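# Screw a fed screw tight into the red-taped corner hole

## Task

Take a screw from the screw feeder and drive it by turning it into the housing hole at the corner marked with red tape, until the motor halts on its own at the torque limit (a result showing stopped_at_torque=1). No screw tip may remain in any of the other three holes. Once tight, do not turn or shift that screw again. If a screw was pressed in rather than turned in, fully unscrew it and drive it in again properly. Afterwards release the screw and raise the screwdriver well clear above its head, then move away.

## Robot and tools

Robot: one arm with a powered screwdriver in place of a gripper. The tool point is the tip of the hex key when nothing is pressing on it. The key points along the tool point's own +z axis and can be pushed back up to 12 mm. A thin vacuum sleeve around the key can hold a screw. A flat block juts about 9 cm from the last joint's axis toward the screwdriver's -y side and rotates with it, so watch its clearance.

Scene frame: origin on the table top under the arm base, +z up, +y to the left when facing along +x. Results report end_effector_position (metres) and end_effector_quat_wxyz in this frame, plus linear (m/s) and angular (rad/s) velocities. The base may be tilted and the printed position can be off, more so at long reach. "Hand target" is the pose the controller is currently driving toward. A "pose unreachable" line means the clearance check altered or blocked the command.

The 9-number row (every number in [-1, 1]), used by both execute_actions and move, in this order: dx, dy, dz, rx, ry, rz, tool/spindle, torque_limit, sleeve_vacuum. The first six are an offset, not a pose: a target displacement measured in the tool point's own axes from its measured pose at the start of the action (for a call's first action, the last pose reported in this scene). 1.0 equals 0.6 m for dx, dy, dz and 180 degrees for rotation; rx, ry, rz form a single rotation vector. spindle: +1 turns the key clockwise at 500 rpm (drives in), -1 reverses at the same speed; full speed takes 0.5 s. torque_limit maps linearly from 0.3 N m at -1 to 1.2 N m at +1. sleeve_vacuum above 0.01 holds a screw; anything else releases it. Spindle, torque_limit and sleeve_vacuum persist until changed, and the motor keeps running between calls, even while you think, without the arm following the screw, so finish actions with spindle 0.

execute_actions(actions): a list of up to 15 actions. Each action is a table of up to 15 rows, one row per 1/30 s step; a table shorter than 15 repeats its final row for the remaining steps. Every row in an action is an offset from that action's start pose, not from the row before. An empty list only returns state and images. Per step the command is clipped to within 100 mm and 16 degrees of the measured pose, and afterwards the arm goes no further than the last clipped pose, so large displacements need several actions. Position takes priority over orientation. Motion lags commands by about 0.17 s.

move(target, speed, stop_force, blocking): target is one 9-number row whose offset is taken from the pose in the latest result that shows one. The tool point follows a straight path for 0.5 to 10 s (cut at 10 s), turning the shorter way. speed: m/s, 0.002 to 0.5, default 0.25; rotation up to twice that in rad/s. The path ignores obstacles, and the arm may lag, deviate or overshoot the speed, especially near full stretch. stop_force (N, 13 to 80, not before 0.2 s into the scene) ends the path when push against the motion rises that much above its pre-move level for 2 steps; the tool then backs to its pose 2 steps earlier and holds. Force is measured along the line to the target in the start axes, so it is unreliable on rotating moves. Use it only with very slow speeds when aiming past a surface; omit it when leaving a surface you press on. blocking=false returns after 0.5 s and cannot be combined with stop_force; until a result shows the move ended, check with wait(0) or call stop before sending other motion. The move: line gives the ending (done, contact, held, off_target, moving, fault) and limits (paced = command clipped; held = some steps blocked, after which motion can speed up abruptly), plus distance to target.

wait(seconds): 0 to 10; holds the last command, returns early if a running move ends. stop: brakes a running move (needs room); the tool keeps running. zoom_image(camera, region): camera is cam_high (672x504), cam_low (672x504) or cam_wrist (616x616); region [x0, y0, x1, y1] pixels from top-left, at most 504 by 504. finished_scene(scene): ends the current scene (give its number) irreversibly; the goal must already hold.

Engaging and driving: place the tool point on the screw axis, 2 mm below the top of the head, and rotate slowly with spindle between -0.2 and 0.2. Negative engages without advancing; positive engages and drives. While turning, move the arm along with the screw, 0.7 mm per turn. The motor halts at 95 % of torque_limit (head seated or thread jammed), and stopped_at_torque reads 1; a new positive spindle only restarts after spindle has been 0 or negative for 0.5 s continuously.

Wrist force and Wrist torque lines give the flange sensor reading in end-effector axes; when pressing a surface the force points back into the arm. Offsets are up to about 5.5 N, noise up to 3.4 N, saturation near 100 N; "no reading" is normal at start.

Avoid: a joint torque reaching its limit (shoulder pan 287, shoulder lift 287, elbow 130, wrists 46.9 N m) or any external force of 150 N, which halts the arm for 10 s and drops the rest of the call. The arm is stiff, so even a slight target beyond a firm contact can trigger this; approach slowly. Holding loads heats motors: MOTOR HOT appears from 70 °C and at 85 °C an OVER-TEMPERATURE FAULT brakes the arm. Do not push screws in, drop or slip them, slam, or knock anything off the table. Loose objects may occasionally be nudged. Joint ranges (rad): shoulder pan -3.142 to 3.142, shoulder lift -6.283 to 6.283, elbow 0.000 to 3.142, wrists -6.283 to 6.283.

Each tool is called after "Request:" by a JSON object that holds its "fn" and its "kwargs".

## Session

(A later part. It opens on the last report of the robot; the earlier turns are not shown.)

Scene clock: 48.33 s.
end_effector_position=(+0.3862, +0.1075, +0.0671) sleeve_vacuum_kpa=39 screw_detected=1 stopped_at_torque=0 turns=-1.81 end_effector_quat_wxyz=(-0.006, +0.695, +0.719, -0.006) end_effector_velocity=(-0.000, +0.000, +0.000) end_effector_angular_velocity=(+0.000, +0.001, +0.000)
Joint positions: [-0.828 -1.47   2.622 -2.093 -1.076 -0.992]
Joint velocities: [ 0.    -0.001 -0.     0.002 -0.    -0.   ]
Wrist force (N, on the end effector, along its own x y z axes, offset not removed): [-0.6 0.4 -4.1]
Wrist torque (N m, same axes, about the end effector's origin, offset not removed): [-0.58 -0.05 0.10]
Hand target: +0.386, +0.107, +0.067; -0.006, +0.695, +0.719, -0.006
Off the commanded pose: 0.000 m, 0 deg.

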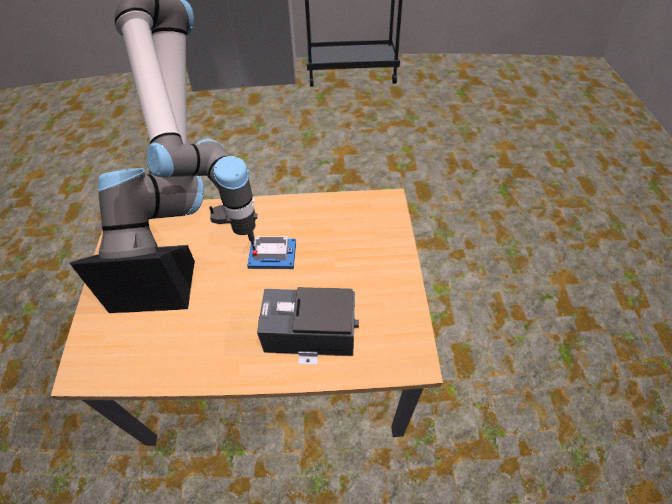

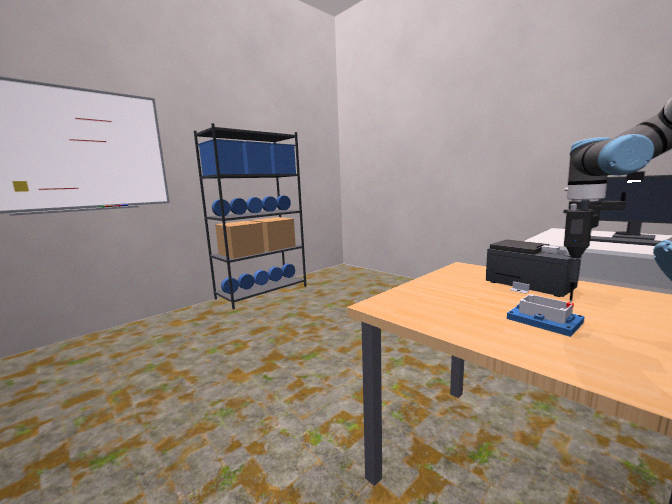

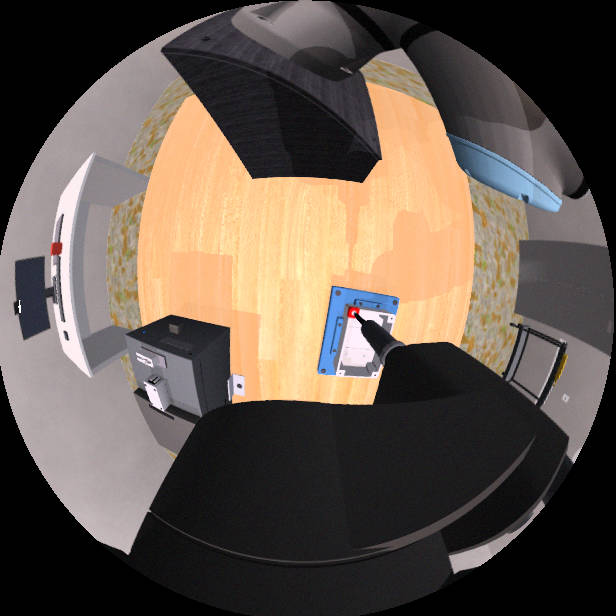

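Request:
{"fn": "execute_actions", "kwargs": {"actions": [[[-0.0005,0.0005,0.001,0,0,0,0.4,0,1]],[[0,0,0.002,0,0,0,0.4,0,1]],[[0,0,0.002,0,0,0,0.4,0,1]],[[0,0,0.002,0,0,0,0.4,0,1]],[[0,0,0.002,0,0,0,0.4,0,1]],[[0,0,0,0,0,0,0,0,1]]]}}

Request:
{"fn": "zoom_image", "kwargs": {"camera": "cam_low", "region": [550, 280, 590, 320]}}

Scene clock: 52.33 s.
end_effector_position=(+0.3865, +0.1072, +0.0617) sleeve_vacuum_kpa=38 screw_detected=1 stopped_at_torque=0 turns=6.24 end_effector_quat_wxyz=(-0.006, +0.695, +0.719, -0.006) end_effector_velocity=(+0.000, +0.000, +0.000) end_effector_angular_velocity=(-0.001, -0.001, +0.001)
Joint positions: [-0.822 -1.458  2.627 -2.112 -1.072 -0.986]
Joint velocities: [-0.    -0.002  0.001 -0.001  0.    -0.   ]
Wrist force (N, on the end effector, along its own x y z axes, offset not removed): [2.7 -2.0 -3.3]
Wrist torque (N m, same axes, about the end effector's origin, offset not removed): [-0.77 -0.40 0.17]
Hand target: +0.386, +0.107, +0.062; -0.006, +0.695, +0.719, -0.006
Off the commanded pose: 0.000 m, 0 deg.

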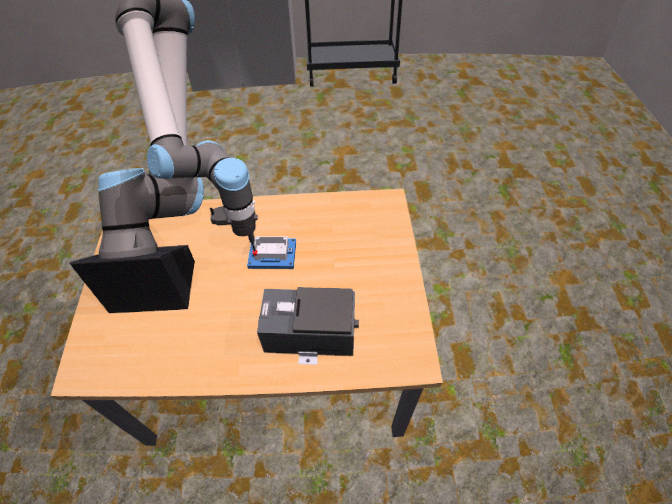

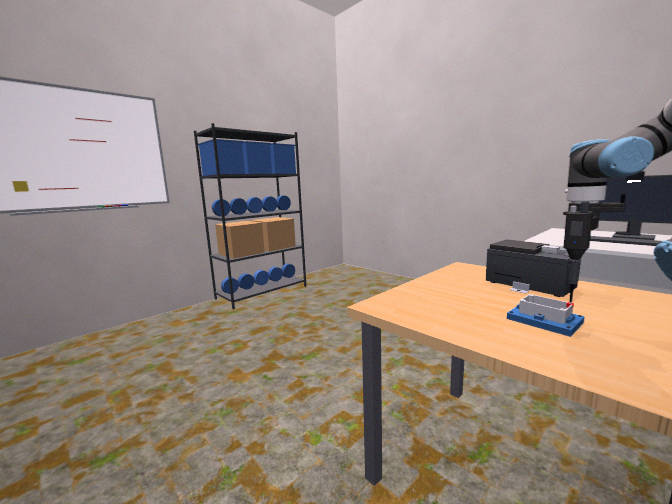

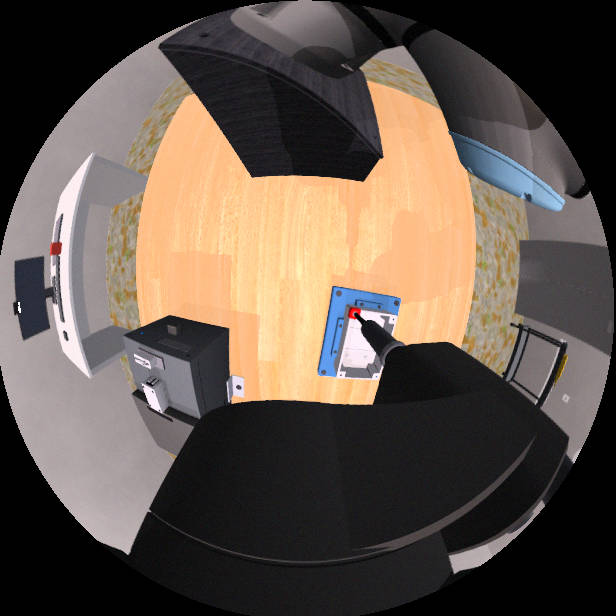

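Region (550, 280, 590, 320) of cam_low's 672x504 image, scaled by 12.600, with more detail than that image has.

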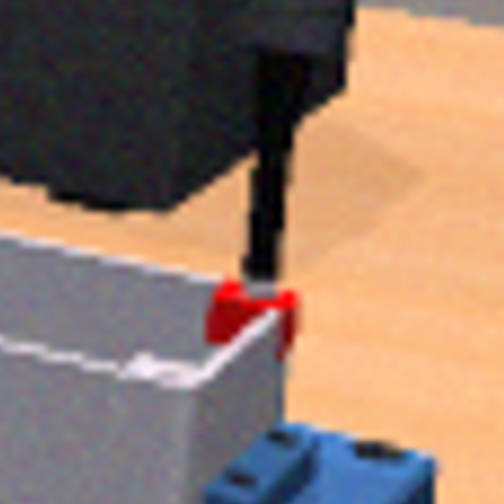

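Request:
{"fn": "execute_actions", "kwargs": {"actions": [[[0,0,0.0015,0,0,0,0.4,0,1]],[[0,0,0.002,0,0,0,0.4,0,1]],[[0,0,0.001,0,0,0,0.4,0,1]],[[0,0,0,0,0,0,0,0,1]]]}}

Scene clock: 56.33 s.
end_effector_position=(+0.3864, +0.1072, +0.0590) sleeve_vacuum_kpa=38 screw_detected=1 stopped_at_torque=1 turns=6.96 end_effector_quat_wxyz=(-0.006, +0.695, +0.719, -0.006) end_effector_velocity=(+0.001, +0.000, +0.000) end_effector_angular_velocity=(-0.000, -0.000, +0.002)
Joint positions: [-0.818 -1.453  2.629 -2.121 -1.07  -0.983]
Joint velocities: [ 0.002 -0.    -0.001 -0.     0.001 -0.   ]
Wrist force (N, on the end effector, along its own x y z axes, offset not removed): [2.3 0.0 -4.1]
Wrist torque (N m, same axes, about the end effector's origin, offset not removed): [-0.24 -0.18 0.07]
Hand target: +0.386, +0.107, +0.059; -0.006, +0.695, +0.719, -0.006
Off the commanded pose: 0.000 m, 0 deg.

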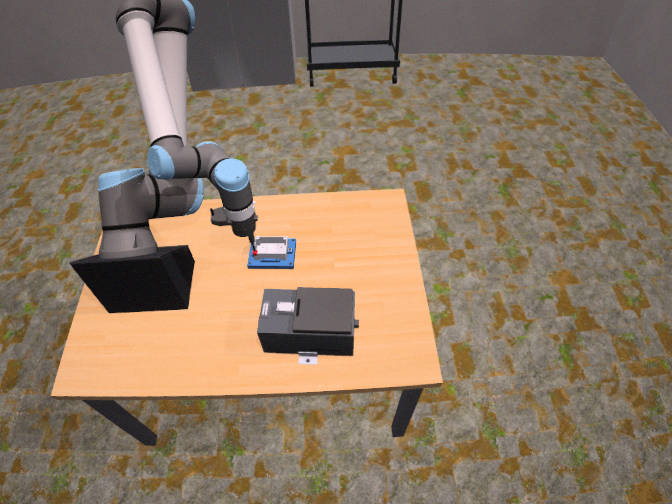

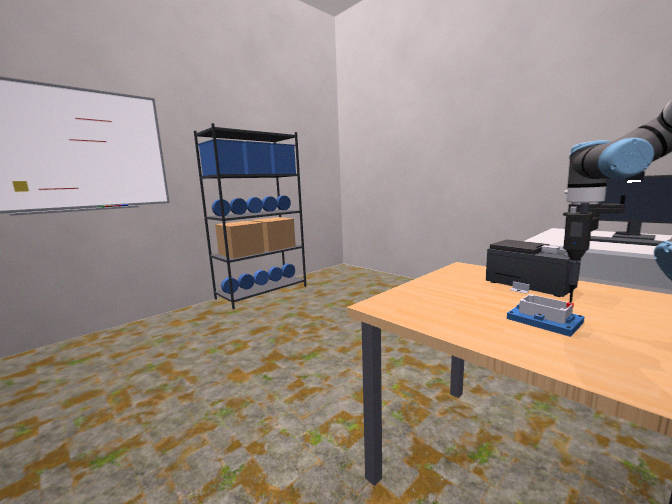

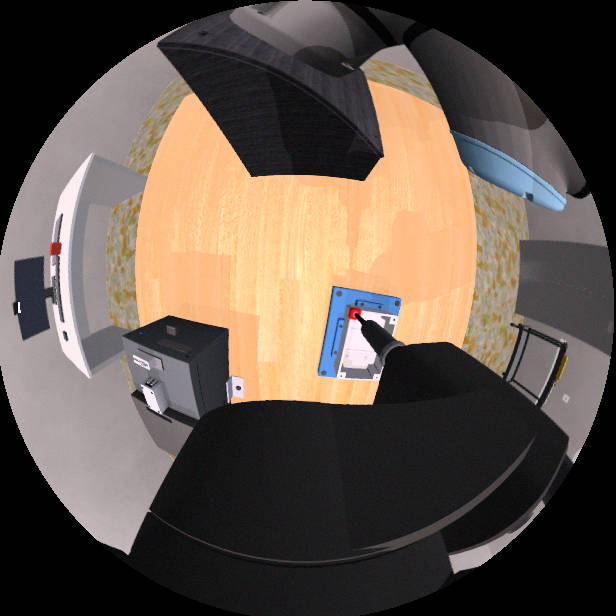

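Request:
{"fn": "execute_actions", "kwargs": {"actions": [[[0,0,0,0,0,0,0,0,0]]]}}

Request:
{"fn": "move", "kwargs": {"target": [0,0,-0.2,0,0,0,0,0,0], "speed": 0.15}}

Request:
{"fn": "zoom_image", "kwargs": {"camera": "cam_low", "region": [530,275,600,330]}}

Scene clock: 57.63 s.
end_effector_position=(+0.3864, +0.1072, +0.0590) sleeve_vacuum_kpa=0 screw_detected=0 stopped_at_torque=1 turns=6.96 end_effector_quat_wxyz=(-0.006, +0.695, +0.719, -0.006) end_effector_velocity=(-0.001, +0.000, -0.001) end_effector_angular_velocity=(+0.001, +0.001, -0.001)
Joint positions: [-0.818 -1.453  2.629 -2.121 -1.07  -0.983]
Joint velocities: [-0.     0.002  0.001 -0.001  0.     0.   ]
Wrist force (N, on the end effector, along its own x y z axes, offset not removed): [2.8 -2.0 -6.7]
Wrist torque (N m, same axes, about the end effector's origin, offset not removed): [-0.80 -0.55 0.17]
Hand target: +0.386, +0.107, +0.059; -0.006, +0.695, +0.719, -0.006
Off the commanded pose: 0.000 m, 0 deg.

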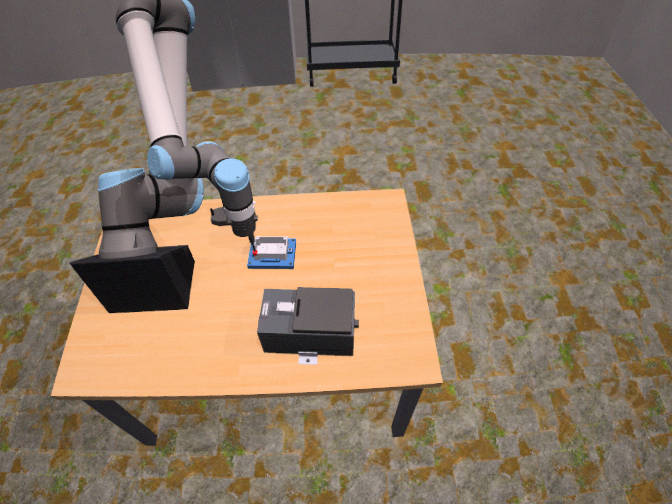

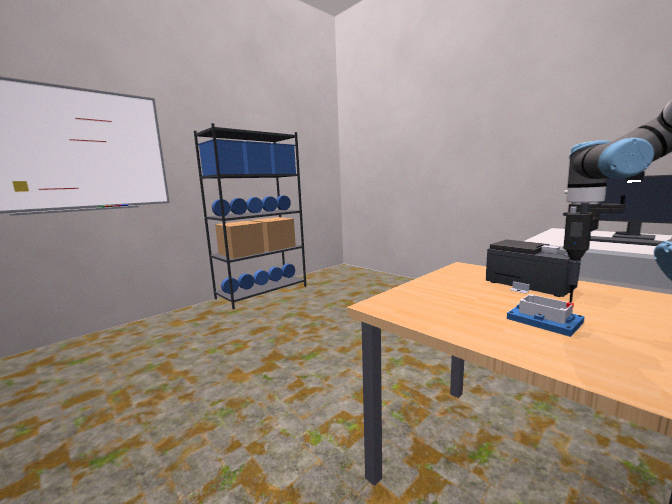

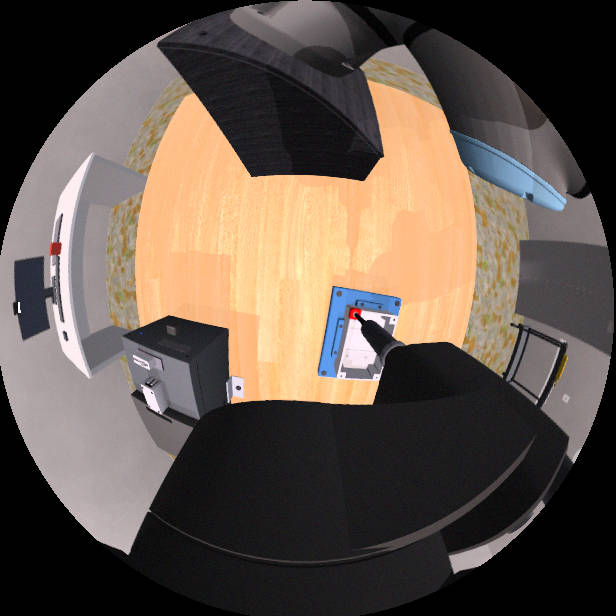

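Scene clock: 58.90 s.
end_effector_position=(+0.3884, +0.1071, +0.1789) sleeve_vacuum_kpa=0 screw_detected=0 stopped_at_torque=1 turns=6.96 end_effector_quat_wxyz=(-0.007, +0.695, +0.719, -0.006) end_effector_velocity=(+0.000, -0.000, +0.002) end_effector_angular_velocity=(+0.001, -0.000, -0.002)
Joint positions: [-0.949 -1.612  2.494 -1.775 -1.149 -1.099]
Joint velocities: [-0.003 -0.    -0.002  0.004 -0.001 -0.001]
Wrist force (N, on the end effector, along its own x y z axes, offset not removed): [2.5 -0.6 3.0]
Wrist torque (N m, same axes, about the end effector's origin, offset not removed): [-0.19 -0.38 -0.05]
Hand target: +0.388, +0.107, +0.179; -0.007, +0.695, +0.719, -0.006
Off the commanded pose: 0.000 m, 0 deg.
move: done

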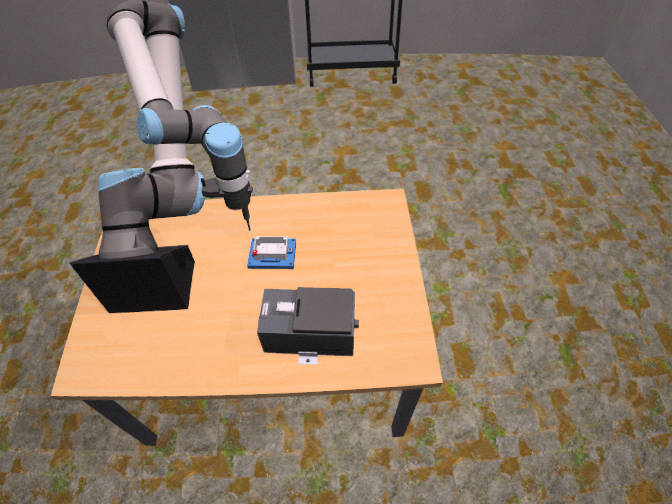

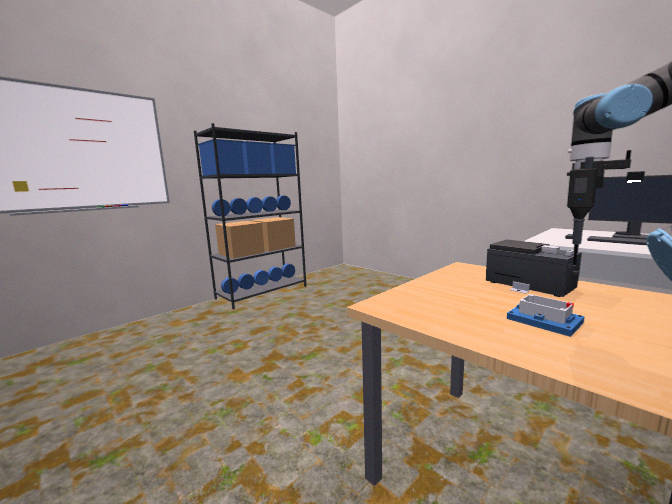

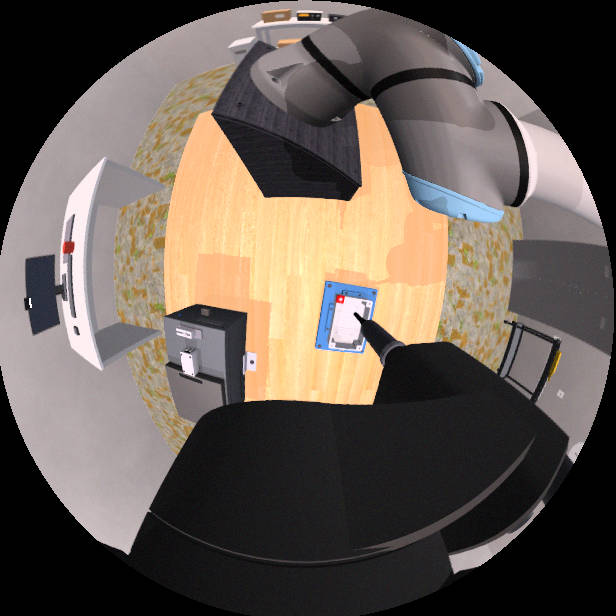

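Region (530, 275, 600, 330) of cam_low's 672x504 image, scaled by 7.200, with more detail than that image has; it fills the top 396 rows of this view, and the rest is white.

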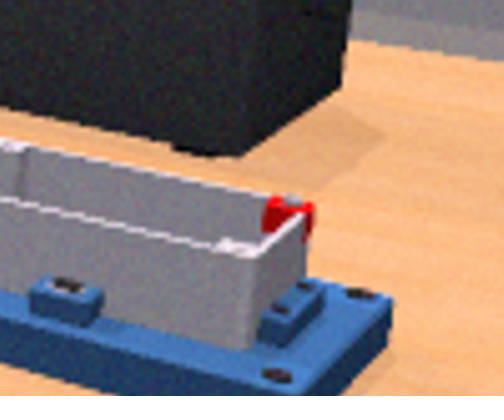

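The screw head looks seated.

Request:
{"fn": "finished_scene", "kwargs": {"scene": 2}}

The scene is finished: the task was done.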